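# Six arms stack one keg upright on the other

## Task

Set one keg standing upright, centred on top of the other keg, so the stack stays put without any robot supporting it; then open the grippers and pull the arms away. The arms' mounting points (metres) and facing directions (degrees, counter-clockwise from +x) are: arm1 x=+0.42 y=+0.46 z=+0.76 facing -98; arm2 x=+0.01 y=+0.47 z=+0.65 facing -83; arm3 x=-0.44 y=+0.52 z=+0.67 facing -99; arm4 x=-0.59 y=-0.23 z=+0.67 facing +59; arm5 x=+0.02 y=-0.46 z=+0.73 facing +77; arm6 x=+0.46 y=-0.52 z=+0.70 facing +103.

## Robot and tools

Robots: six identical i2rt Big YAM arms named arm1 to arm6, each with six revolute joints, a two-finger gripper and a wrist camera (armN_cam_wrist). A fixed room camera, cam_high, watches from above. Reach is roughly 1.0 m from the joint1 axis. Loose objects may occasionally get nudged by an outside push.

Frame: one shared scene frame, origin on the floor, +z up. Foot positions and headings are given in the task. The hand point is midway between the fingertips; its z axis runs along the fingers and the fingers close along its y axis. With joints 1 and 6 at 0 and the hand level and pointing forward, the camera rides on top of the hand looking toward the fingertips.

Tool execute_actions: argument actions is a list holding exactly one action object (or empty, which only reports state and images). The action is keyed by arm name; each arm entry has joints, a map from joint name to an absolute target (not an offset). Names, units and ranges: joint1_rad -2.879 to 2.879 (turns the arm about its foot, positive counter-clockwise seen from above, 0 = along the foot's facing); joint2_rad 0 to 3.141 (shoulder; 0 has the upper arm level pointing backward, raising it lifts then swings forward); joint3_rad 0 to 3.019 (elbow; 0 folded, larger opens); joint4_rad -1.692 to 1.57 (hand pitch, positive tilts fingers up); joint5_rad -1.57 to 1.57 (hand swings sideways, positive to the arm's right); joint6_rad -2.094 to 2.094 (hand roll, positive clockwise seen from behind); gripper_m 0 to 0.093 metres of fingertip gap. Done tolerances: ±0.045, 0.14, 0.09, 0.055, 0.03, 0.035 rad and ±0.003 m. Any arm or joint left out keeps its old target and may keep pushing. All commanded motions start together but finish separately; joints move at different speeds, so the hand can sweep a wide path. Any unknown key or out-of-range number rejects the whole call and nothing moves. One action runs at most 15 s. Optional cameras picks images: omitted, null or ["all"] gives all; [] gives none; the pictures line lists image order.

Tool wait: seconds from 0 to 10; commands nothing, returns the same state and images as an empty action.

Tool zoom_image: camera name and region [x0, y0, x1, y1] in pixels of that camera's most recent full image, top-left origin, at most 504 by 504. Wrist images are 616x616 fisheye; cam_high is 504x504.

Tool read_manual: section "licences" only; returns licence text, moves nothing.

Tool finished_scene: scene number (1 or 2); ends the scene irreversibly after the last command is held, and reports success. Answering without a tool call also ends everything.

Result lines: joint_positions gives actual joint readings. joint_status tells how each commanded joint finished. off_target: stopped short and may still push. contact_stop or time_out: the joint now holds where it stopped, except that after time_out a joint may keep a target close by (within 0.375, 0.375, 0.113, 0.225, 0.075, 0.3 rad for joints 1 to 6) and keep pushing; on_its_own lists such joints and, under held at, the target each holds (not its position). To relieve a push, command the reported position. "joint command not followed" plus a cause line means a self- and inter-arm clearance check blocked that arm's joint targets (its gripper target still runs); those joints show not_followed and may be retried automatically later. Empty calls never show that line. If a result reports a stop, later moving calls in that same reply are skipped. MOTOR HOT appears at 85 °C; at 100 °C an OVER-TEMPERATURE FAULT drops that arm until it cools, and its unfinished keys read limit_stop_at_motor_heat (resend the target then). Holding loads, even while you think, heats motors.

Cautions: arms do not stop on contact and can push hard; a hard squeeze between two robots ends the run and hard hits may too. The clearance check ignores fingers, gripper housings and wrist cameras and can react late, so keep arms apart yourself. Avoid drops, slips, slams and strong pushes. Grip force is about 50 to 62 N per pad, sometimes less. A joint carrying load sags after time_out; tiny target changes may not move a joint. The robot holds the last command while you think. At the end the top keg must stand by itself: release it and retract all arms before finishing.

Each tool is called after "Emit:" in YAML: its name, and indented under it one key for each argument.

## Session

Emit:
execute_actions:
  actions: []

Scene clock: 0.00 s.
Motor temperatures (°C, as the motors report them): arm1=[28 28 28 25 28 25] | arm2=[29 26 29 26 26 28] | arm3=[27 27 25 26 25 28] | arm4=[29 28 28 27 30 26] | arm5=[28 28 28 28 27 27] | arm6=[25 27 28 27 29 27]
arm1.joint_positions: joint1_rad=+0.359 joint2_rad=+0.581 joint3_rad=+1.384 joint4_rad=-1.331 joint5_rad=+0.089 joint6_rad=-0.416 gripper_m=+0.094
arm1.joint_status: not commanded
arm1.hand: x=+0.4533 y=+0.2428 z=+1.3099 quat_wxyz=(-0.286, -0.409, -0.763, +0.410) (m; scene frame)
arm2.joint_positions: joint1_rad=-0.251 joint2_rad=+0.631 joint3_rad=+1.454 joint4_rad=-1.469 joint5_rad=-0.154 joint6_rad=+0.295 gripper_m=+0.095
arm2.joint_status: not commanded
arm2.hand: x=+0.0080 y=+0.2617 z=+1.1941 quat_wxyz=(-0.387, -0.730, -0.511, +0.237) (m; scene frame)
arm3.joint_positions: joint1_rad=+0.158 joint2_rad=+0.590 joint3_rad=+1.464 joint4_rad=-1.242 joint5_rad=+0.185 joint6_rad=+0.494 gripper_m=+0.095
arm3.joint_status: not commanded
arm3.hand: x=-0.4725 y=+0.3033 z=+1.2759 quat_wxyz=(-0.444, -0.732, -0.375, +0.356) (m; scene frame)
arm4.joint_positions: joint1_rad=-0.405 joint2_rad=+0.532 joint3_rad=+1.330 joint4_rad=-1.417 joint5_rad=-0.040 joint6_rad=-0.491 gripper_m=+0.094
arm4.joint_status: not commanded
arm4.hand: x=-0.4342 y=-0.1165 z=+1.1792 quat_wxyz=(-0.460, +0.473, -0.750, -0.050) (m; scene frame)
arm5.joint_positions: joint1_rad=+0.310 joint2_rad=+0.600 joint3_rad=+1.455 joint4_rad=-1.187 joint5_rad=+0.258 joint6_rad=+0.099 gripper_m=+0.094
arm5.joint_status: not commanded
arm5.hand: x=+0.0397 y=-0.2333 z=+1.3361 quat_wxyz=(-0.450, +0.516, -0.624, -0.376) (m; scene frame)
arm6.joint_positions: joint1_rad=-0.095 joint2_rad=+0.540 joint3_rad=+1.341 joint4_rad=-1.527 joint5_rad=-0.212 joint6_rad=+0.487 gripper_m=+0.095
arm6.joint_status: not commanded
arm6.hand: x=+0.4040 y=-0.3400 z=+1.1953 quat_wxyz=(-0.097, +0.551, -0.725, -0.402) (m; scene frame)
pictures: arm1_cam_wrist, arm2_cam_wrist, arm3_cam_wrist, arm4_cam_wrist, arm5_cam_wrist, arm6_cam_wrist, cam_high
Images, in order (width x height): arm1_cam_wrist 616x616, arm2_cam_wrist 616x616, arm3_cam_wrist 616x616, arm4_cam_wrist 616x616, arm5_cam_wrist 616x616, arm6_cam_wrist 616x616, cam_high 504x504.

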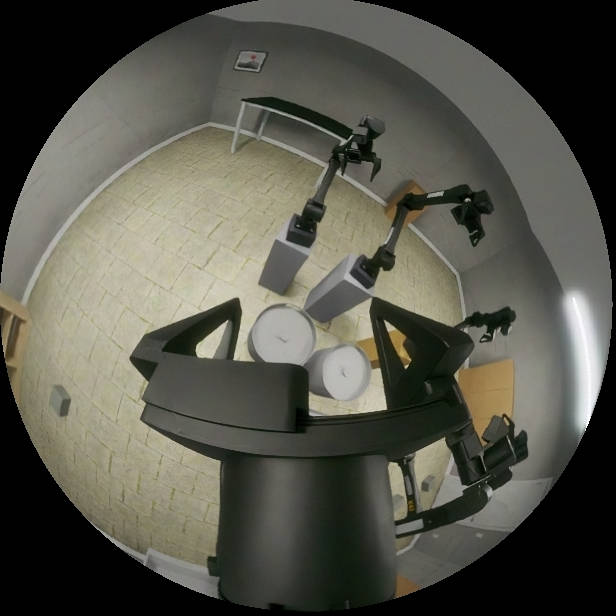

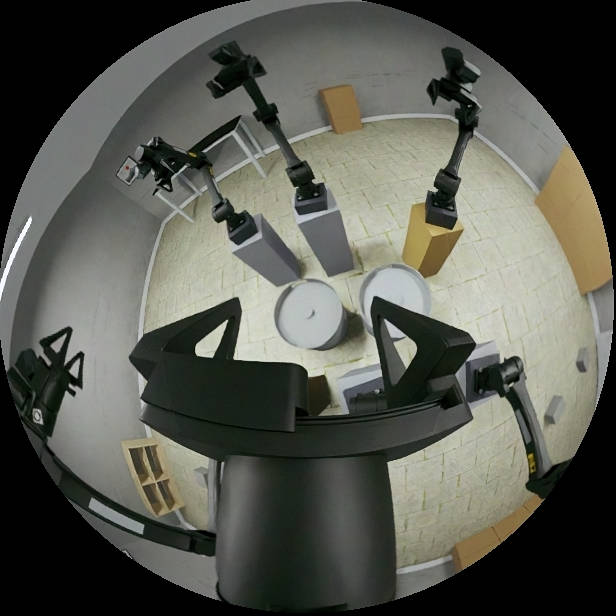

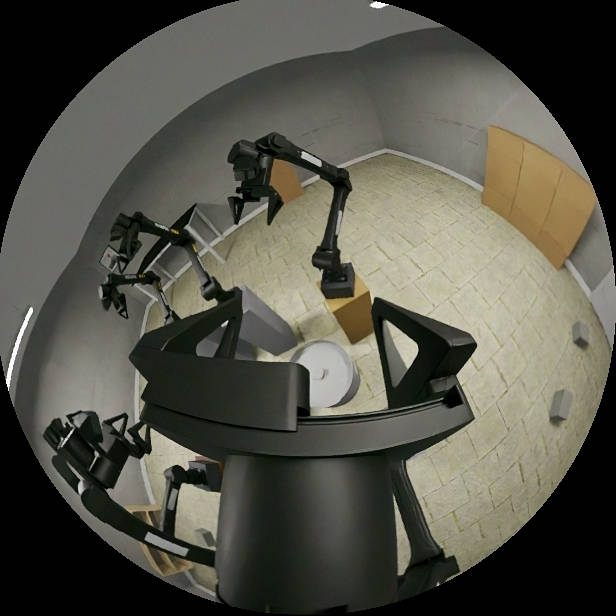

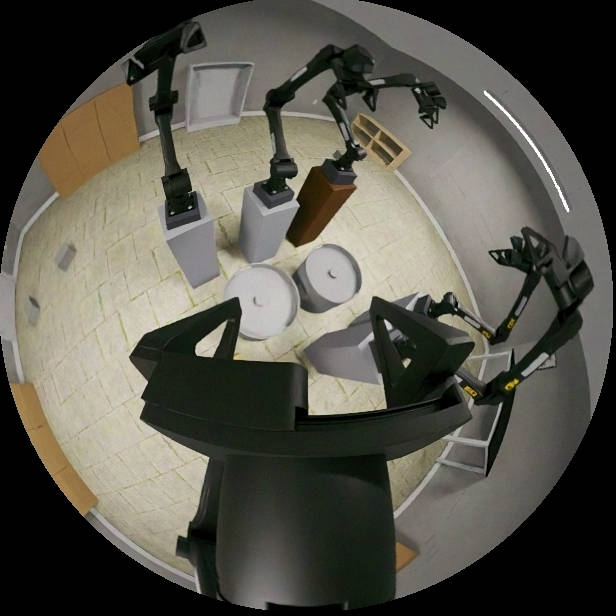

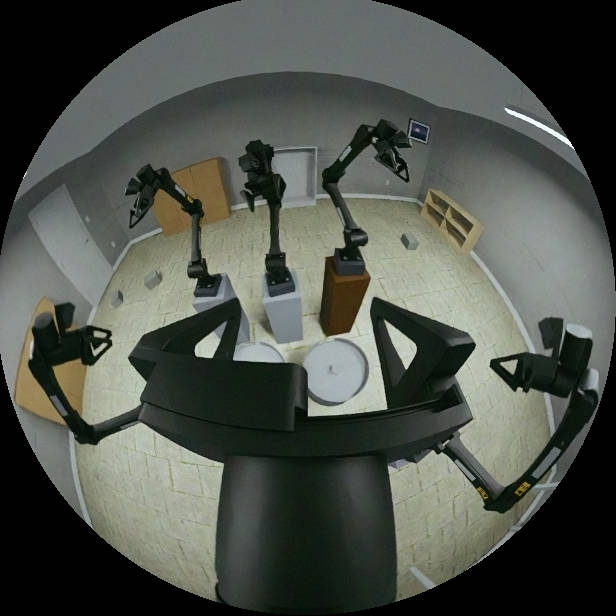

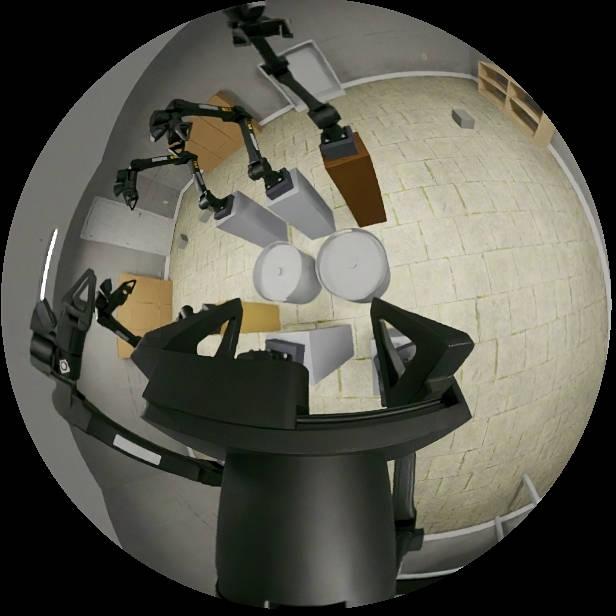

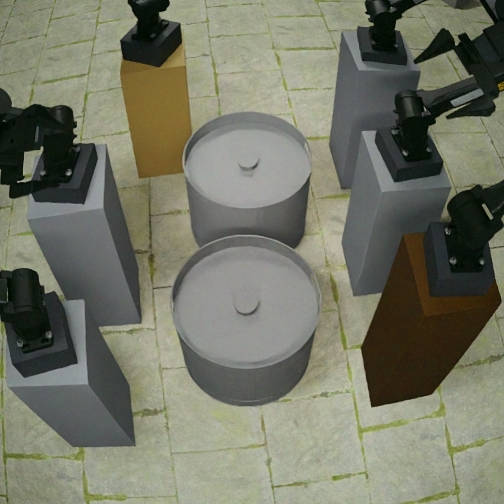

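Emit:
zoom_image:
  camera: "cam_high"
  region: [140, 90, 360, 420]

Emit:
zoom_image:
  camera: "arm6_cam_wrist"
  region: [230, 200, 410, 330]

Region (140, 90, 360, 420) of cam_high's 504x504 image, scaled by 1.527, with more detail than that image has.

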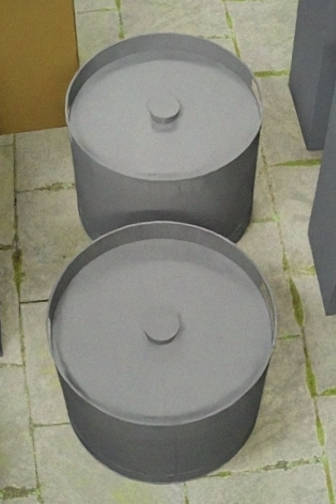

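Region (230, 200, 410, 330) of arm6_cam_wrist's 616x616 image, scaled by 2.800, with more detail than that image has.

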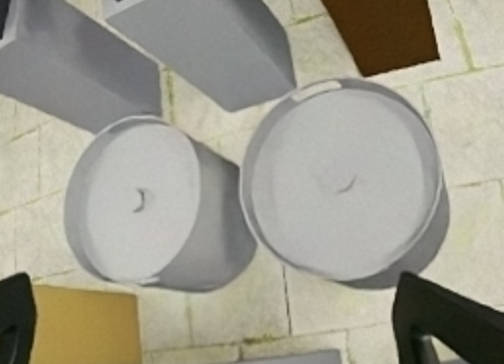

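Emit:
execute_actions:
  actions:
    - {"arm1":{"joints":{"joint1_rad":0.042,"joint2_rad":1.2,"joint3_rad":0.688,"joint4_rad":-1.05,"joint5_rad":0,"joint6_rad":-0.97}},"arm2":{"joints":{"joint1_rad":0.189,"joint2_rad":1.2,"joint3_rad":0.724,"joint4_rad":-1.1,"joint5_rad":0,"joint6_rad":1.096}},"arm5":{"joints":{"joint1_rad":-0.083,"joint2_rad":1.2,"joint3_rad":0.674,"joint4_rad":-1.05,"joint5_rad":0,"joint6_rad":-1.096}},"arm6":{"joints":{"joint1_rad":-0.068,"joint2_rad":1.2,"joint3_rad":0.794,"joint4_rad":-1.15,"joint5_rad":0,"joint6_rad":0.944}},"arm3":{"joints":{"joint1_rad":-0.7}},"arm4":{"joints":{"joint1_rad":1.6}}}
  cameras: []

Emit:
execute_actions:
  actions:
    - {"arm1":{"joints":{"joint2_rad":2.225,"joint4_rad":-0.034}},"arm2":{"joints":{"joint2_rad":1.889,"joint4_rad":-0.406}},"arm5":{"joints":{"joint2_rad":2.124,"joint4_rad":-0.121}},"arm6":{"joints":{"joint2_rad":2.062,"joint4_rad":-0.303}}}
  cameras: ["arm1_cam_wrist","arm2_cam_wrist","arm5_cam_wrist","arm6_cam_wrist","cam_high"]

Scene clock: 58.13 s.
Motor temperatures (°C, as the motors report them): arm1=[28 28 34 25 28 25] | arm2=[29 26 34 26 26 28] | arm3=[27 27 30 27 25 28] | arm4=[29 28 34 27 30 26] | arm5=[28 28 33 28 27 27] | arm6=[25 27 32 27 29 27]
arm1.joint_positions: joint1_rad=+0.043 joint2_rad=+1.209 joint3_rad=+0.688 joint4_rad=-1.057 joint5_rad=+0.002 joint6_rad=-0.963 gripper_m=+0.094
arm1.joint_status: all done
arm1.hand: x=+0.3924 y=+0.1807 z=+0.8362 quat_wxyz=(+0.002, -0.345, -0.939, -0.002) (m; scene frame)
arm2.joint_positions: joint1_rad=+0.187 joint2_rad=+1.218 joint3_rad=+0.731 joint4_rad=-1.112 joint5_rad=-0.001 joint6_rad=+1.081 gripper_m=+0.095
arm2.joint_status: all done
arm2.hand: x=+0.0960 y=+0.1986 z=+0.7374 quat_wxyz=(+0.011, -0.922, -0.388, -0.001) (m; scene frame)
arm3.joint_positions: joint1_rad=-0.694 joint2_rad=+0.590 joint3_rad=+1.464 joint4_rad=-1.242 joint5_rad=+0.186 joint6_rad=+0.494 gripper_m=+0.095
arm3.joint_status: all done
arm3.hand: x=-0.6243 y=+0.4021 z=+1.2760 quat_wxyz=(-0.257, -0.821, -0.039, +0.507) (m; scene frame)
arm4.joint_positions: joint1_rad=+1.595 joint2_rad=+0.532 joint3_rad=+1.330 joint4_rad=-1.417 joint5_rad=-0.040 joint6_rad=-0.491 gripper_m=+0.094
arm4.joint_status: all done
arm4.hand: x=-0.7645 y=-0.1427 z=+1.1782 quat_wxyz=(-0.212, +0.888, -0.003, -0.408) (m; scene frame)
arm5.joint_positions: joint1_rad=-0.086 joint2_rad=+1.213 joint3_rad=+0.678 joint4_rad=-1.048 joint5_rad=+0.005 joint6_rad=-1.085 gripper_m=+0.094
arm5.joint_status: all done
arm5.hand: x=+0.1045 y=-0.1950 z=+0.7950 quat_wxyz=(+0.003, +0.923, -0.385, +0.005) (m; scene frame)
arm6.joint_positions: joint1_rad=-0.076 joint2_rad=+1.205 joint3_rad=+0.777 joint4_rad=-1.161 joint5_rad=-0.003 joint6_rad=+0.930 gripper_m=+0.095
arm6.joint_status: all done
arm6.hand: x=+0.4183 y=-0.2289 z=+0.8008 quat_wxyz=(+0.008, +0.382, -0.924, +0.014) (m; scene frame)
pictures: none
No camera images: the call's "cameras" was empty. Leave "cameras" out to get every camera's image.

Scene clock: 59.73 s.
Motor temperatures (°C, as the motors report them): arm1=[28 29 34 25 28 25] | arm2=[29 27 34 26 26 28] | arm3=[27 27 30 27 25 28] | arm4=[29 28 34 27 30 26] | arm5=[28 28 32 28 27 27] | arm6=[25 27 32 27 29 27]
arm1.joint_positions: joint1_rad=+0.043 joint2_rad=+2.206 joint3_rad=+0.688 joint4_rad=-0.053 joint5_rad=+0.002 joint6_rad=-0.963 gripper_m=+0.094
arm1.joint_status: all done
arm1.hand: x=+0.3882 y=+0.1403 z=+0.5313 quat_wxyz=(+0.001, -0.345, -0.939, +0.001) (m; scene frame)
arm2.joint_positions: joint1_rad=+0.187 joint2_rad=+1.883 joint3_rad=+0.731 joint4_rad=-0.421 joint5_rad=-0.001 joint6_rad=+1.081 gripper_m=+0.095
arm2.joint_status: all done
arm2.hand: x=+0.1180 y=+0.1282 z=+0.5281 quat_wxyz=(-0.002, -0.922, -0.388, +0.001) (m; scene frame)
arm3.joint_positions: joint1_rad=-0.694 joint2_rad=+0.590 joint3_rad=+1.464 joint4_rad=-1.242 joint5_rad=+0.186 joint6_rad=+0.494 gripper_m=+0.095
arm3.joint_status: not commanded
arm3.hand: x=-0.6243 y=+0.4021 z=+1.2760 quat_wxyz=(-0.257, -0.821, -0.039, +0.507) (m; scene frame)
arm4.joint_positions: joint1_rad=+1.595 joint2_rad=+0.532 joint3_rad=+1.330 joint4_rad=-1.417 joint5_rad=-0.040 joint6_rad=-0.491 gripper_m=+0.094
arm4.joint_status: not commanded
arm4.hand: x=-0.7645 y=-0.1427 z=+1.1782 quat_wxyz=(-0.212, +0.888, -0.003, -0.408) (m; scene frame)
arm5.joint_positions: joint1_rad=-0.086 joint2_rad=+2.108 joint3_rad=+0.678 joint4_rad=-0.132 joint5_rad=+0.004 joint6_rad=-1.086 gripper_m=+0.094
arm5.joint_status: all done
arm5.hand: x=+0.1216 y=-0.1454 z=+0.5235 quat_wxyz=(-0.007, +0.923, -0.385, +0.004) (m; scene frame)
arm6.joint_positions: joint1_rad=-0.076 joint2_rad=+2.058 joint3_rad=+0.778 joint4_rad=-0.314 joint5_rad=-0.003 joint6_rad=+0.931 gripper_m=+0.095
arm6.joint_status: all done
arm6.hand: x=+0.4072 y=-0.1636 z=+0.5174 quat_wxyz=(+0.009, +0.382, -0.924, +0.017) (m; scene frame)
pictures: arm1_cam_wrist, arm2_cam_wrist, arm5_cam_wrist, arm6_cam_wrist, cam_high
Images, in order (width x height): arm1_cam_wrist 616x616, arm2_cam_wrist 616x616, arm5_cam_wrist 616x616, arm6_cam_wrist 616x616, cam_high 504x504.

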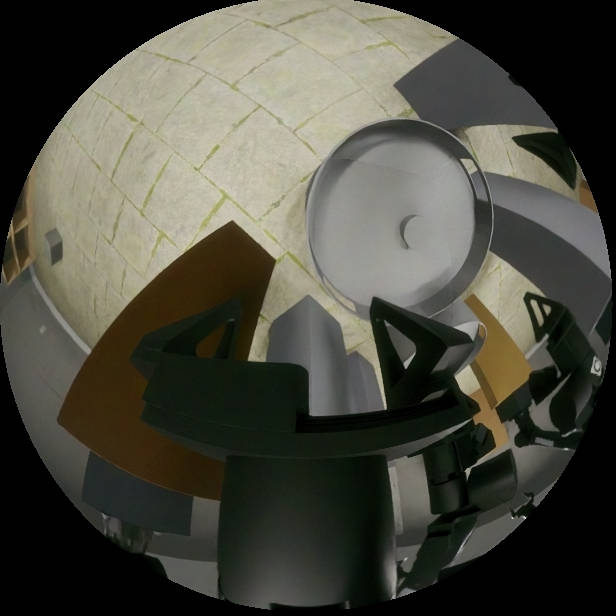

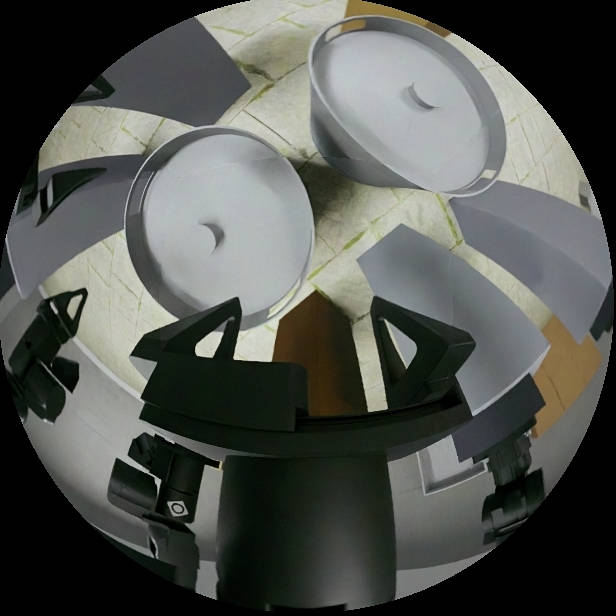

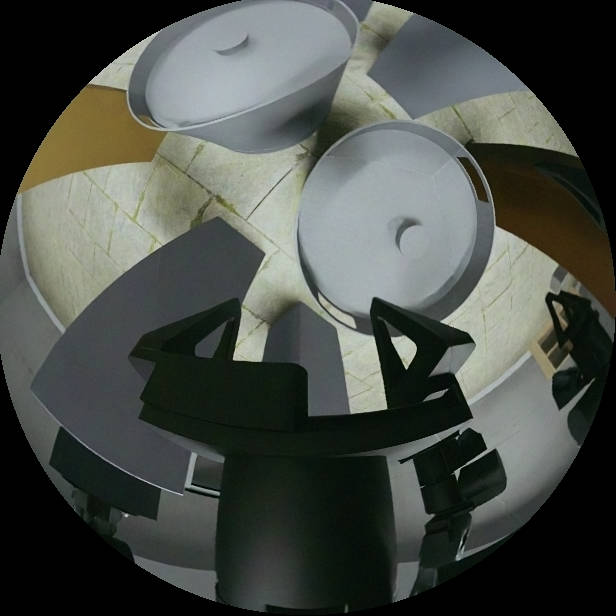

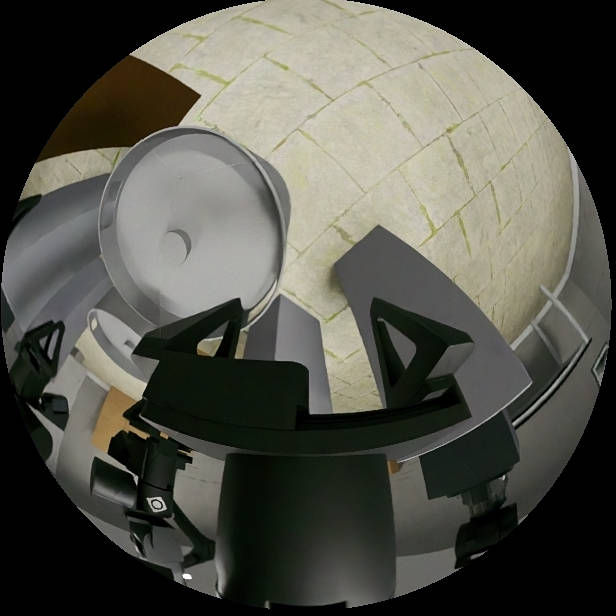

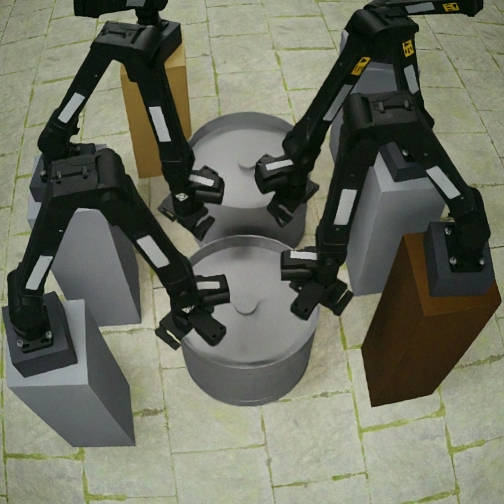

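Emit:
execute_actions:
  actions:
    - {"arm1":{"joints":{"joint1_rad":0,"joint2_rad":2.64,"joint3_rad":0.884,"joint4_rad":0.185,"joint6_rad":-1.012}},"arm2":{"joints":{"joint1_rad":0.158,"joint2_rad":2.296,"joint3_rad":0.788,"joint4_rad":-0.063,"joint6_rad":1.065}},"arm5":{"joints":{"joint1_rad":-0.04,"joint2_rad":2.546,"joint3_rad":0.854,"joint4_rad":0.121,"joint6_rad":-1.05}},"arm6":{"joints":{"joint1_rad":-0.037,"joint2_rad":2.453,"joint3_rad":0.96,"joint4_rad":-0.064,"joint6_rad":0.976}}}
  cameras: ["arm1_cam_wrist","arm2_cam_wrist","arm5_cam_wrist","arm6_cam_wrist","cam_high"]

Scene clock: 71.97 s.
Motor temperatures (°C, as the motors report them): arm1=[28 29 31 25 28 25] | arm2=[29 27 32 26 26 28] | arm3=[27 27 30 27 25 28] | arm4=[29 28 34 27 30 26] | arm5=[28 29 31 28 27 27] | arm6=[25 28 31 27 29 27]
arm1.joint_positions: joint1_rad=+0.003 joint2_rad=+2.638 joint3_rad=+0.880 joint4_rad=+0.173 joint5_rad=+0.002 joint6_rad=-1.005 gripper_m=+0.094
arm1.joint_status: all done
arm1.hand: x=+0.3765 y=+0.1513 z=+0.3960 quat_wxyz=(+0.003, -0.344, -0.939, -0.006) (m; scene frame)
arm2.joint_positions: joint1_rad=+0.168 joint2_rad=+2.303 joint3_rad=+0.783 joint4_rad=-0.078 joint5_rad=-0.001 joint6_rad=+1.080 gripper_m=+0.095
arm2.joint_status: all done
arm2.hand: x=+0.1058 y=+0.1441 z=+0.3922 quat_wxyz=(+0.010, -0.925, -0.380, -0.001) (m; scene frame)
arm3.joint_positions: joint1_rad=-0.694 joint2_rad=+0.590 joint3_rad=+1.464 joint4_rad=-1.242 joint5_rad=+0.186 joint6_rad=+0.494 gripper_m=+0.095
arm3.joint_status: not commanded
arm3.hand: x=-0.6243 y=+0.4021 z=+1.2760 quat_wxyz=(-0.257, -0.821, -0.039, +0.507) (m; scene frame)
arm4.joint_positions: joint1_rad=+1.595 joint2_rad=+0.532 joint3_rad=+1.330 joint4_rad=-1.417 joint5_rad=-0.040 joint6_rad=-0.491 gripper_m=+0.094
arm4.joint_status: not commanded
arm4.hand: x=-0.7645 y=-0.1427 z=+1.1782 quat_wxyz=(-0.212, +0.888, -0.003, -0.408) (m; scene frame)
arm5.joint_positions: joint1_rad=-0.040 joint2_rad=+2.546 joint3_rad=+0.850 joint4_rad=+0.112 joint5_rad=+0.004 joint6_rad=-1.060 gripper_m=+0.094
arm5.joint_status: all done
arm5.hand: x=+0.1059 y=-0.1483 z=+0.3882 quat_wxyz=(+0.004, +0.927, -0.376, +0.005) (m; scene frame)
arm6.joint_positions: joint1_rad=-0.040 joint2_rad=+2.461 joint3_rad=+0.955 joint4_rad=-0.074 joint5_rad=-0.002 joint6_rad=+0.963 gripper_m=+0.095
arm6.joint_status: all done
arm6.hand: x=+0.3908 y=-0.1493 z=+0.3846 quat_wxyz=(+0.006, +0.383, -0.923, +0.010) (m; scene frame)
pictures: arm1_cam_wrist, arm2_cam_wrist, arm5_cam_wrist, arm6_cam_wrist, cam_high
Images, in order (width x height): arm1_cam_wrist 616x616, arm2_cam_wrist 616x616, arm5_cam_wrist 616x616, arm6_cam_wrist 616x616, cam_high 504x504.

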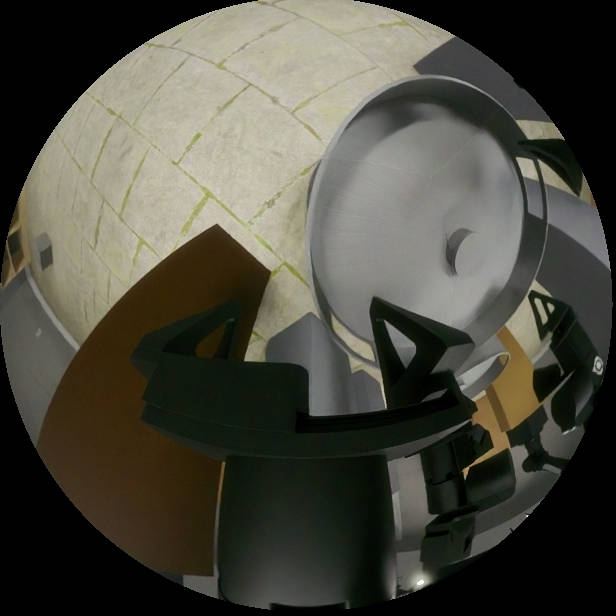

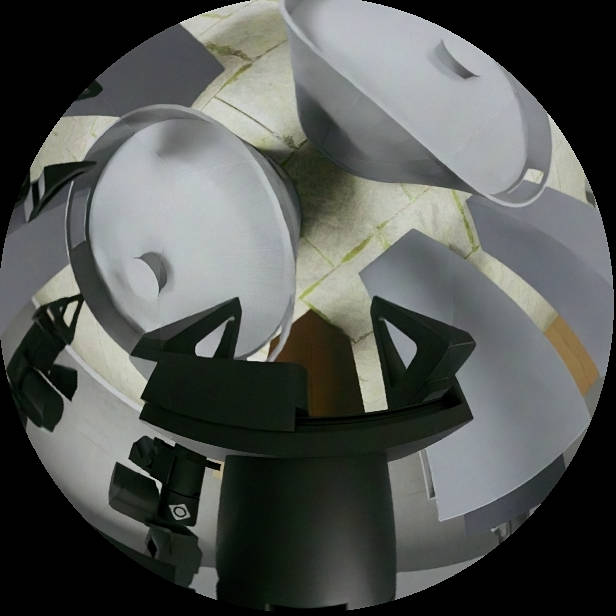

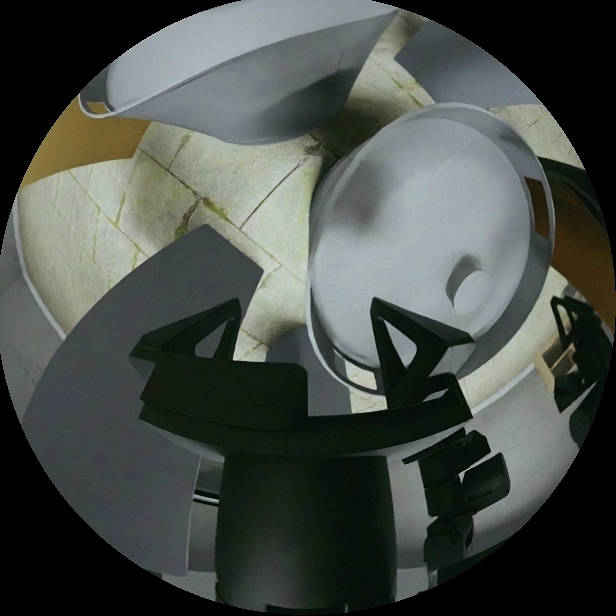

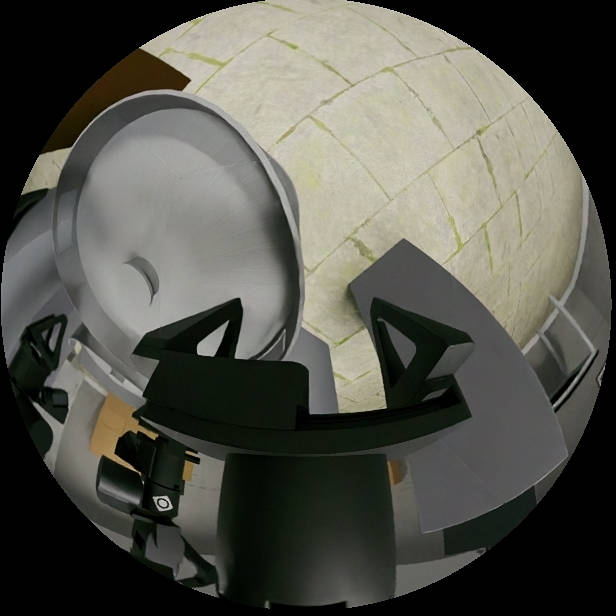

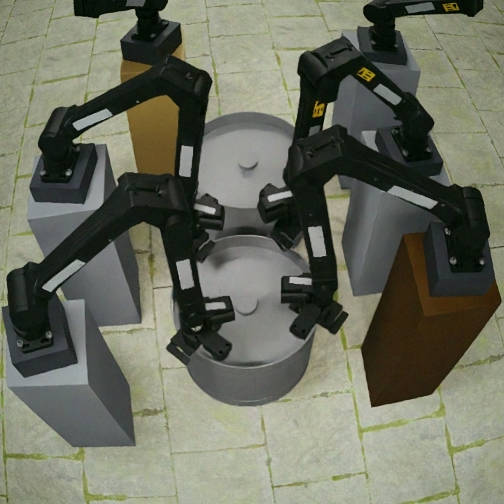

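Emit:
execute_actions:
  actions:
    - {"arm1":{"joints":{"joint2_rad":2.809,"joint3_rad":1.022,"joint4_rad":0.232}},"arm2":{"joints":{"joint2_rad":2.476,"joint3_rad":0.884,"joint4_rad":0.046}},"arm5":{"joints":{"joint2_rad":2.72,"joint3_rad":0.98,"joint4_rad":0.183}},"arm6":{"joints":{"joint2_rad":2.615,"joint3_rad":1.054,"joint4_rad":0.016}}}
  cameras: ["arm1_cam_wrist","arm2_cam_wrist","arm5_cam_wrist","arm6_cam_wrist"]

Scene clock: 79.17 s.
Motor temperatures (°C, as the motors report them): arm1=[28 29 31 25 28 25] | arm2=[29 27 31 26 26 28] | arm3=[27 27 30 27 25 28] | arm4=[29 28 34 27 30 26] | arm5=[28 29 30 28 27 27] | arm6=[25 28 30 27 29 27]
arm1.joint_positions: joint1_rad=+0.003 joint2_rad=+2.791 joint3_rad=+1.023 joint4_rad=+0.221 joint5_rad=+0.002 joint6_rad=-1.005 gripper_m=+0.094
arm1.joint_status: all done
arm1.hand: x=+0.3737 y=+0.1312 z=+0.3399 quat_wxyz=(-0.001, -0.344, -0.939, +0.013) (m; scene frame)
arm2.joint_positions: joint1_rad=+0.168 joint2_rad=+2.474 joint3_rad=+0.885 joint4_rad=+0.036 joint5_rad=-0.001 joint6_rad=+1.079 gripper_m=+0.095
arm2.joint_status: all done
arm2.hand: x=+0.1117 y=+0.1241 z=+0.3366 quat_wxyz=(-0.012, -0.925, -0.380, +0.002) (m; scene frame)
arm3.joint_positions: joint1_rad=-0.694 joint2_rad=+0.590 joint3_rad=+1.464 joint4_rad=-1.242 joint5_rad=+0.186 joint6_rad=+0.494 gripper_m=+0.095
arm3.joint_status: not commanded
arm3.hand: x=-0.6243 y=+0.4021 z=+1.2760 quat_wxyz=(-0.257, -0.821, -0.039, +0.507) (m; scene frame)
arm4.joint_positions: joint1_rad=+1.595 joint2_rad=+0.532 joint3_rad=+1.330 joint4_rad=-1.417 joint5_rad=-0.040 joint6_rad=-0.491 gripper_m=+0.094
arm4.joint_status: not commanded
arm4.hand: x=-0.7645 y=-0.1427 z=+1.1782 quat_wxyz=(-0.212, +0.888, -0.003, -0.408) (m; scene frame)
arm5.joint_positions: joint1_rad=-0.040 joint2_rad=+2.708 joint3_rad=+0.979 joint4_rad=+0.180 joint5_rad=+0.004 joint6_rad=-1.059 gripper_m=+0.094
arm5.joint_status: all done
arm5.hand: x=+0.1107 y=-0.1317 z=+0.3314 quat_wxyz=(-0.013, +0.926, -0.376, +0.003) (m; scene frame)
arm6.joint_positions: joint1_rad=-0.040 joint2_rad=+2.615 joint3_rad=+1.051 joint4_rad=+0.011 joint5_rad=-0.002 joint6_rad=+0.963 gripper_m=+0.095
arm6.joint_status: all done
arm6.hand: x=+0.3890 y=-0.1410 z=+0.3299 quat_wxyz=(+0.004, +0.383, -0.924, -0.003) (m; scene frame)
pictures: arm1_cam_wrist, arm2_cam_wrist, arm5_cam_wrist, arm6_cam_wrist
Images, in order (width x height): arm1_cam_wrist 616x616, arm2_cam_wrist 616x616, arm5_cam_wrist 616x616, arm6_cam_wrist 616x616.

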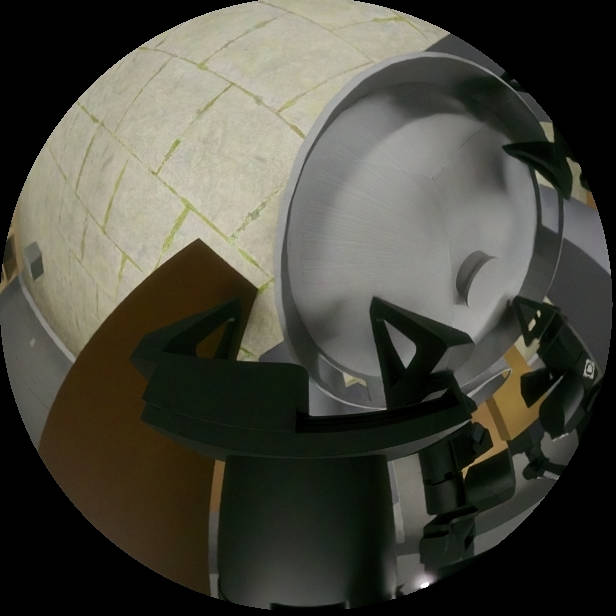

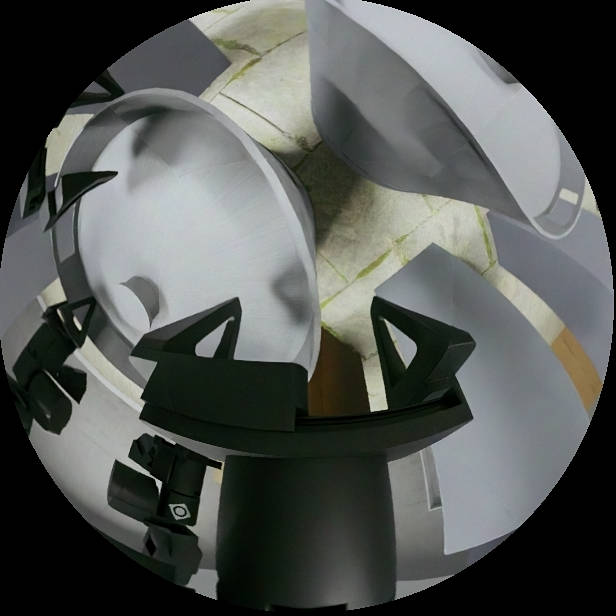

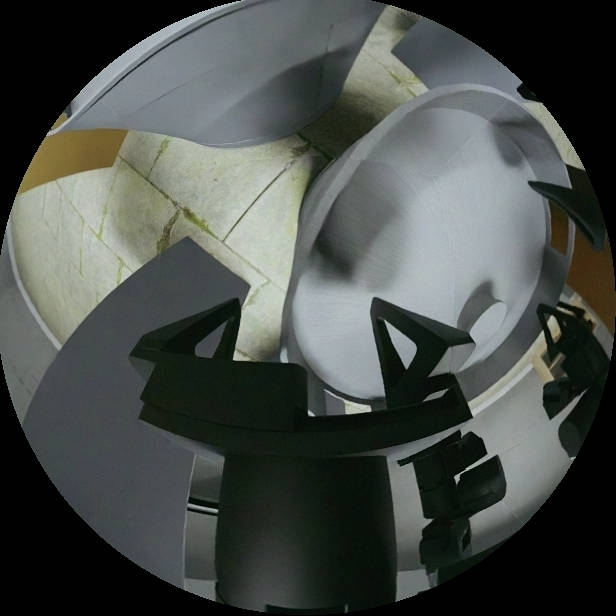

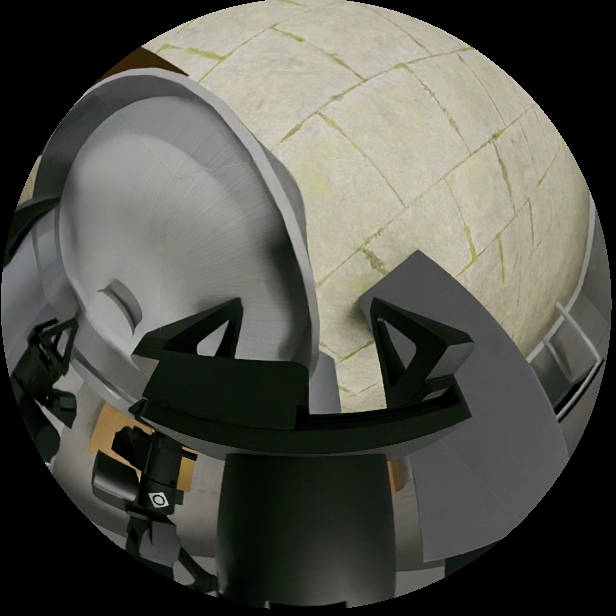

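Emit:
zoom_image:
  camera: "arm1_cam_wrist"
  region: [400, 40, 610, 380]

Emit:
zoom_image:
  camera: "arm2_cam_wrist"
  region: [10, 50, 230, 380]

Region (400, 40, 610, 380) of arm1_cam_wrist's 616x616 image, scaled by 1.482, with more detail than that image has; it fills the left 311 columns of this view, and the rest is white.

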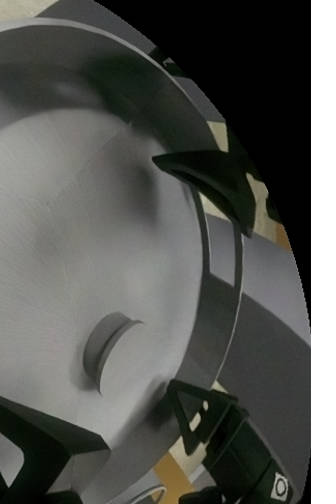

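Region (10, 50, 230, 380) of arm2_cam_wrist's 616x616 image, scaled by 1.527, with more detail than that image has.

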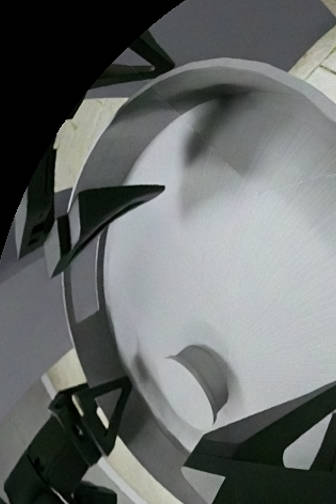

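Emit:
execute_actions:
  actions:
    - {"arm1":{"joints":{"joint2_rad":2.876,"joint3_rad":1.058,"joint4_rad":0.24}},"arm2":{"joints":{"joint2_rad":2.54,"joint3_rad":0.91,"joint4_rad":0.066}},"arm5":{"joints":{"joint2_rad":2.772,"joint3_rad":1.0,"joint4_rad":0.196}},"arm6":{"joints":{"joint2_rad":2.662,"joint3_rad":1.083,"joint4_rad":0.016}}}
  cameras: []

Emit:
execute_actions:
  actions:
    - {"arm1":{"joints":{"gripper_m":0}},"arm2":{"joints":{"gripper_m":0}},"arm5":{"joints":{"gripper_m":0}},"arm6":{"joints":{"gripper_m":0}}}
  cameras: ["arm1_cam_wrist","arm2_cam_wrist","arm5_cam_wrist","arm6_cam_wrist"]

Scene clock: 91.97 s.
Motor temperatures (°C, as the motors report them): arm1=[28 30 30 25 28 25] | arm2=[29 28 31 26 26 28] | arm3=[27 27 31 27 25 28] | arm4=[29 28 34 27 30 26] | arm5=[28 29 30 28 27 27] | arm6=[25 29 30 27 29 27]
arm1.joint_positions: joint1_rad=+0.003 joint2_rad=+2.852 joint3_rad=+1.060 joint4_rad=+0.226 joint5_rad=+0.002 joint6_rad=-1.005 gripper_m=+0.094
arm1.joint_status: all done
arm1.hand: x=+0.3751 y=+0.1413 z=+0.3183 quat_wxyz=(+0.001, -0.344, -0.939, +0.003) (m; scene frame)
arm2.joint_positions: joint1_rad=+0.168 joint2_rad=+2.528 joint3_rad=+0.907 joint4_rad=+0.054 joint5_rad=-0.001 joint6_rad=+1.079 gripper_m=+0.095
arm2.joint_status: all done
arm2.hand: x=+0.1099 y=+0.1300 z=+0.3184 quat_wxyz=(-0.005, -0.925, -0.380, +0.001) (m; scene frame)
arm3.joint_positions: joint1_rad=-0.694 joint2_rad=+0.590 joint3_rad=+1.464 joint4_rad=-1.242 joint5_rad=+0.186 joint6_rad=+0.494 gripper_m=+0.095
arm3.joint_status: not commanded
arm3.hand: x=-0.6243 y=+0.4021 z=+1.2760 quat_wxyz=(-0.257, -0.821, -0.039, +0.507) (m; scene frame)
arm4.joint_positions: joint1_rad=+1.595 joint2_rad=+0.532 joint3_rad=+1.330 joint4_rad=-1.417 joint5_rad=-0.040 joint6_rad=-0.491 gripper_m=+0.094
arm4.joint_status: not commanded
arm4.hand: x=-0.7645 y=-0.1427 z=+1.1782 quat_wxyz=(-0.212, +0.888, -0.003, -0.408) (m; scene frame)
arm5.joint_positions: joint1_rad=-0.040 joint2_rad=+2.751 joint3_rad=+1.000 joint4_rad=+0.188 joint5_rad=+0.004 joint6_rad=-1.059 gripper_m=+0.094
arm5.joint_status: all done
arm5.hand: x=+0.1088 y=-0.1391 z=+0.3167 quat_wxyz=(-0.007, +0.927, -0.376, +0.004) (m; scene frame)
arm6.joint_positions: joint1_rad=-0.040 joint2_rad=+2.646 joint3_rad=+1.083 joint4_rad=+0.011 joint5_rad=-0.002 joint6_rad=+0.963 gripper_m=+0.095
arm6.joint_status: all done
arm6.hand: x=+0.3882 y=-0.1371 z=+0.3185 quat_wxyz=(+0.003, +0.383, -0.924, -0.004) (m; scene frame)
pictures: none
No camera images: the call's "cameras" was empty. Leave "cameras" out to get every camera's image.

Scene clock: 92.87 s.
Motor temperatures (°C, as the motors report them): arm1=[28 30 30 25 28 25] | arm2=[29 28 31 26 26 28] | arm3=[27 27 31 27 25 28] | arm4=[29 28 34 27 30 26] | arm5=[28 29 30 28 27 27] | arm6=[25 29 30 27 29 27]
arm1.joint_positions: joint1_rad=+0.006 joint2_rad=+2.855 joint3_rad=+1.054 joint4_rad=+0.229 joint5_rad=+0.003 joint6_rad=-1.100 gripper_m=+0.002
arm1.joint_status: all done
arm1.hand: x=+0.3766 y=+0.1461 z=+0.3180 quat_wxyz=(+0.002, -0.297, -0.955, +0.000) (m; scene frame)
arm2.joint_positions: joint1_rad=+0.168 joint2_rad=+2.529 joint3_rad=+0.906 joint4_rad=+0.055 joint5_rad=+0.003 joint6_rad=+1.046 gripper_m=+0.002
arm2.joint_status: all done
arm2.hand: x=+0.1090 y=+0.1305 z=+0.3183 quat_wxyz=(-0.004, -0.918, -0.395, +0.003) (m; scene frame)
arm3.joint_positions: joint1_rad=-0.694 joint2_rad=+0.590 joint3_rad=+1.464 joint4_rad=-1.242 joint5_rad=+0.186 joint6_rad=+0.494 gripper_m=+0.095
arm3.joint_status: not commanded
arm3.hand: x=-0.6243 y=+0.4021 z=+1.2760 quat_wxyz=(-0.257, -0.821, -0.039, +0.507) (m; scene frame)
arm4.joint_positions: joint1_rad=+1.595 joint2_rad=+0.532 joint3_rad=+1.330 joint4_rad=-1.417 joint5_rad=-0.040 joint6_rad=-0.491 gripper_m=+0.094
arm4.joint_status: not commanded
arm4.hand: x=-0.7645 y=-0.1427 z=+1.1782 quat_wxyz=(-0.212, +0.888, -0.003, -0.408) (m; scene frame)
arm5.joint_positions: joint1_rad=-0.039 joint2_rad=+2.753 joint3_rad=+0.995 joint4_rad=+0.188 joint5_rad=-0.004 joint6_rad=-1.004 gripper_m=+0.001
arm5.joint_status: all done
arm5.hand: x=+0.1059 y=-0.1425 z=+0.3165 quat_wxyz=(-0.003, +0.916, -0.401, +0.000) (m; scene frame)
arm6.joint_positions: joint1_rad=-0.043 joint2_rad=+2.650 joint3_rad=+1.075 joint4_rad=+0.013 joint5_rad=-0.001 joint6_rad=+0.963 gripper_m=+0.002
arm6.joint_status: all done
arm6.hand: x=+0.3906 y=-0.1431 z=+0.3173 quat_wxyz=(+0.004, +0.382, -0.924, +0.001) (m; scene frame)
pictures: arm1_cam_wrist, arm2_cam_wrist, arm5_cam_wrist, arm6_cam_wrist
Images, in order (width x height): arm1_cam_wrist 616x616, arm2_cam_wrist 616x616, arm5_cam_wrist 616x616, arm6_cam_wrist 616x616.

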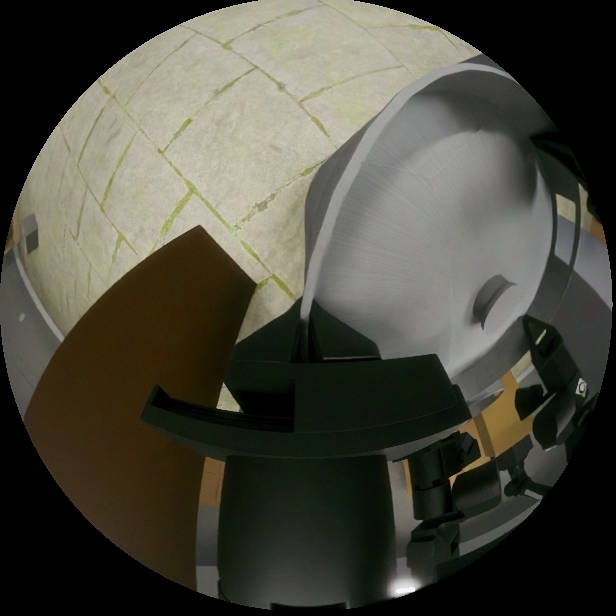

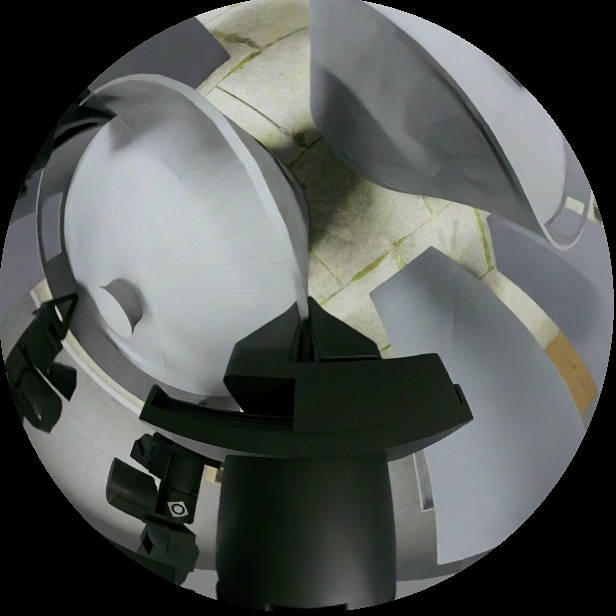

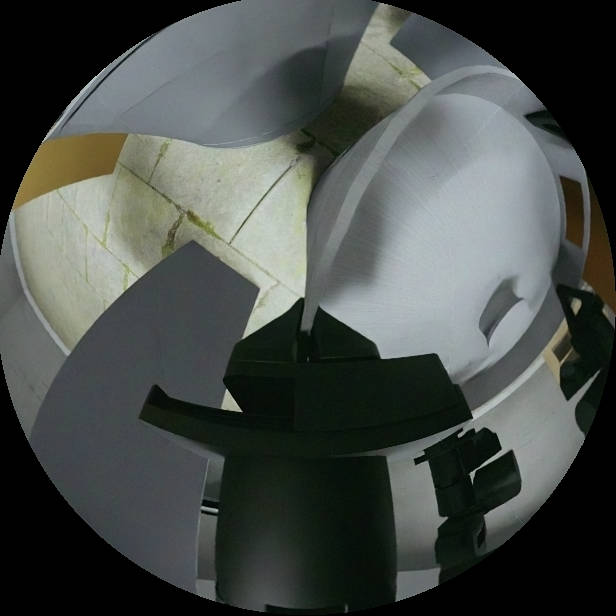

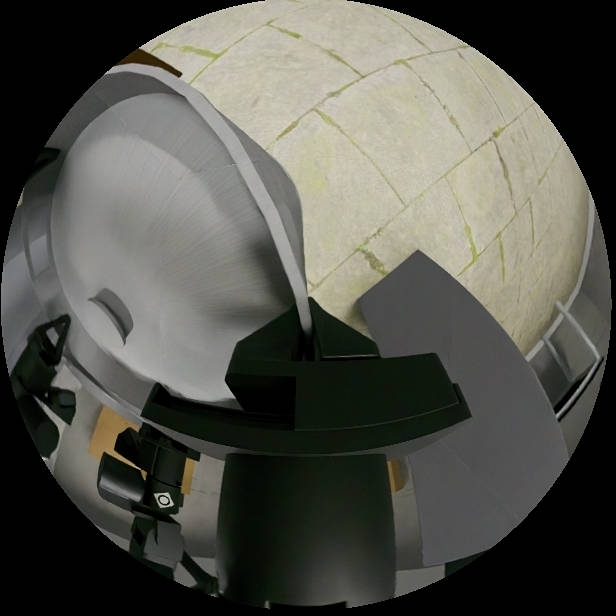

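Emit:
execute_actions:
  actions:
    - {"arm1":{"joints":{"joint2_rad":2.622,"joint3_rad":0.878,"joint4_rad":0.173,"joint6_rad":-1.1}},"arm2":{"joints":{"joint2_rad":2.279,"joint3_rad":0.80,"joint4_rad":-0.092,"joint6_rad":1.046}},"arm5":{"joints":{"joint2_rad":2.515,"joint3_rad":0.844,"joint4_rad":0.10,"joint6_rad":-1.004}},"arm6":{"joints":{"joint2_rad":2.425,"joint3_rad":0.938,"joint4_rad":-0.084}}}
  cameras: ["arm1_cam_wrist","arm5_cam_wrist","cam_high"]

Scene clock: 99.77 s.
Motor temperatures (°C, as the motors report them): arm1=[28 30 30 25 28 25] | arm2=[29 28 31 26 26 28] | arm3=[27 27 31 27 25 28] | arm4=[29 28 34 27 30 26] | arm5=[28 29 30 28 27 27] | arm6=[25 29 30 27 29 27]
arm1.joint_positions: joint1_rad=+0.006 joint2_rad=+2.693 joint3_rad=+0.920 joint4_rad=+0.200 joint5_rad=+0.003 joint6_rad=-1.116 gripper_m=+0.002
arm1.joint_status: all done
arm1.hand: x=+0.3767 y=+0.1471 z=+0.3771 quat_wxyz=(+0.002, -0.290, -0.957, +0.000) (m; scene frame)
arm2.joint_positions: joint1_rad=+0.168 joint2_rad=+2.353 joint3_rad=+0.823 joint4_rad=-0.055 joint5_rad=+0.001 joint6_rad=+1.043 gripper_m=+0.002
arm2.joint_status: all done
arm2.hand: x=+0.1086 y=+0.1331 z=+0.3766 quat_wxyz=(+0.004, -0.918, -0.397, +0.001) (m; scene frame)
arm3.joint_positions: joint1_rad=-0.694 joint2_rad=+0.590 joint3_rad=+1.464 joint4_rad=-1.242 joint5_rad=+0.186 joint6_rad=+0.494 gripper_m=+0.095
arm3.joint_status: not commanded
arm3.hand: x=-0.6243 y=+0.4021 z=+1.2760 quat_wxyz=(-0.257, -0.821, -0.039, +0.507) (m; scene frame)
arm4.joint_positions: joint1_rad=+1.595 joint2_rad=+0.532 joint3_rad=+1.330 joint4_rad=-1.417 joint5_rad=-0.040 joint6_rad=-0.491 gripper_m=+0.094
arm4.joint_status: not commanded
arm4.hand: x=-0.7645 y=-0.1427 z=+1.1782 quat_wxyz=(-0.212, +0.888, -0.003, -0.408) (m; scene frame)
arm5.joint_positions: joint1_rad=-0.037 joint2_rad=+2.584 joint3_rad=+0.884 joint4_rad=+0.123 joint5_rad=-0.008 joint6_rad=-0.986 gripper_m=+0.001
arm5.joint_status: all done
arm5.hand: x=+0.1046 y=-0.1413 z=+0.3749 quat_wxyz=(+0.001, +0.913, -0.408, -0.001) (m; scene frame)
arm6.joint_positions: joint1_rad=-0.042 joint2_rad=+2.486 joint3_rad=+0.968 joint4_rad=-0.037 joint5_rad=-0.007 joint6_rad=+0.963 gripper_m=+0.002
arm6.joint_status: all done
arm6.hand: x=+0.3898 y=-0.1436 z=+0.3759 quat_wxyz=(+0.006, +0.383, -0.924, -0.002) (m; scene frame)
pictures: arm1_cam_wrist, arm5_cam_wrist, cam_high
Images, in order (width x height): arm1_cam_wrist 616x616, arm5_cam_wrist 616x616, cam_high 504x504.

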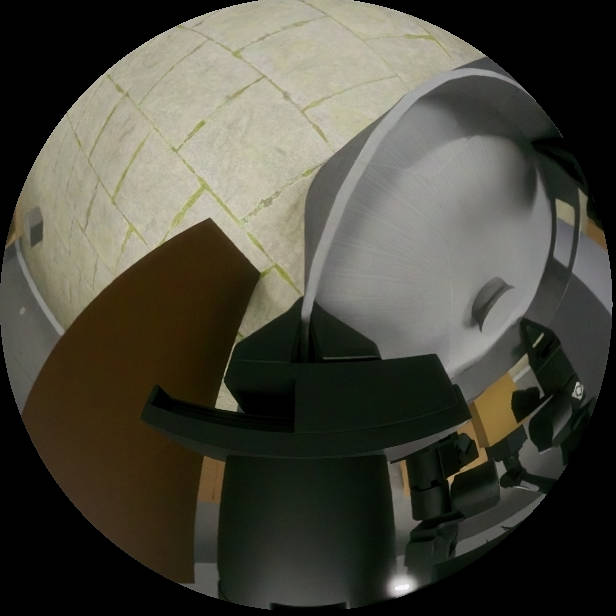

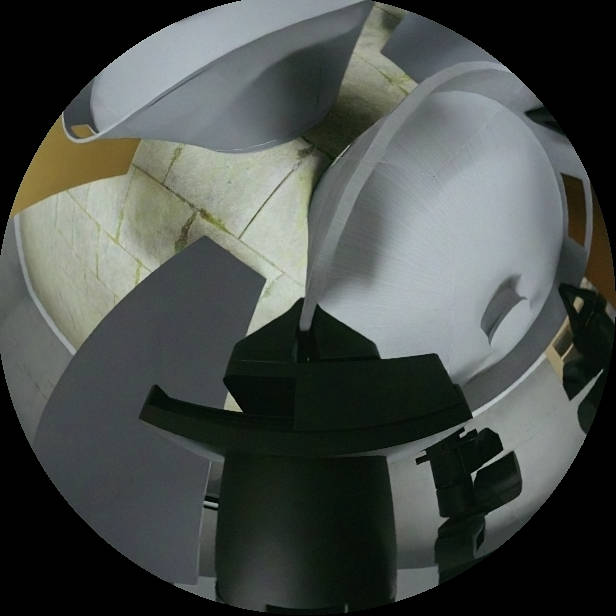

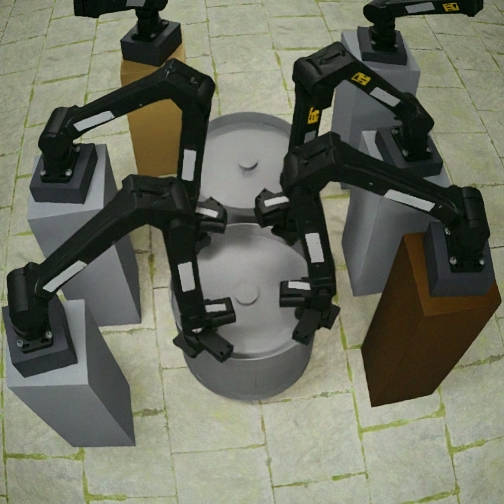

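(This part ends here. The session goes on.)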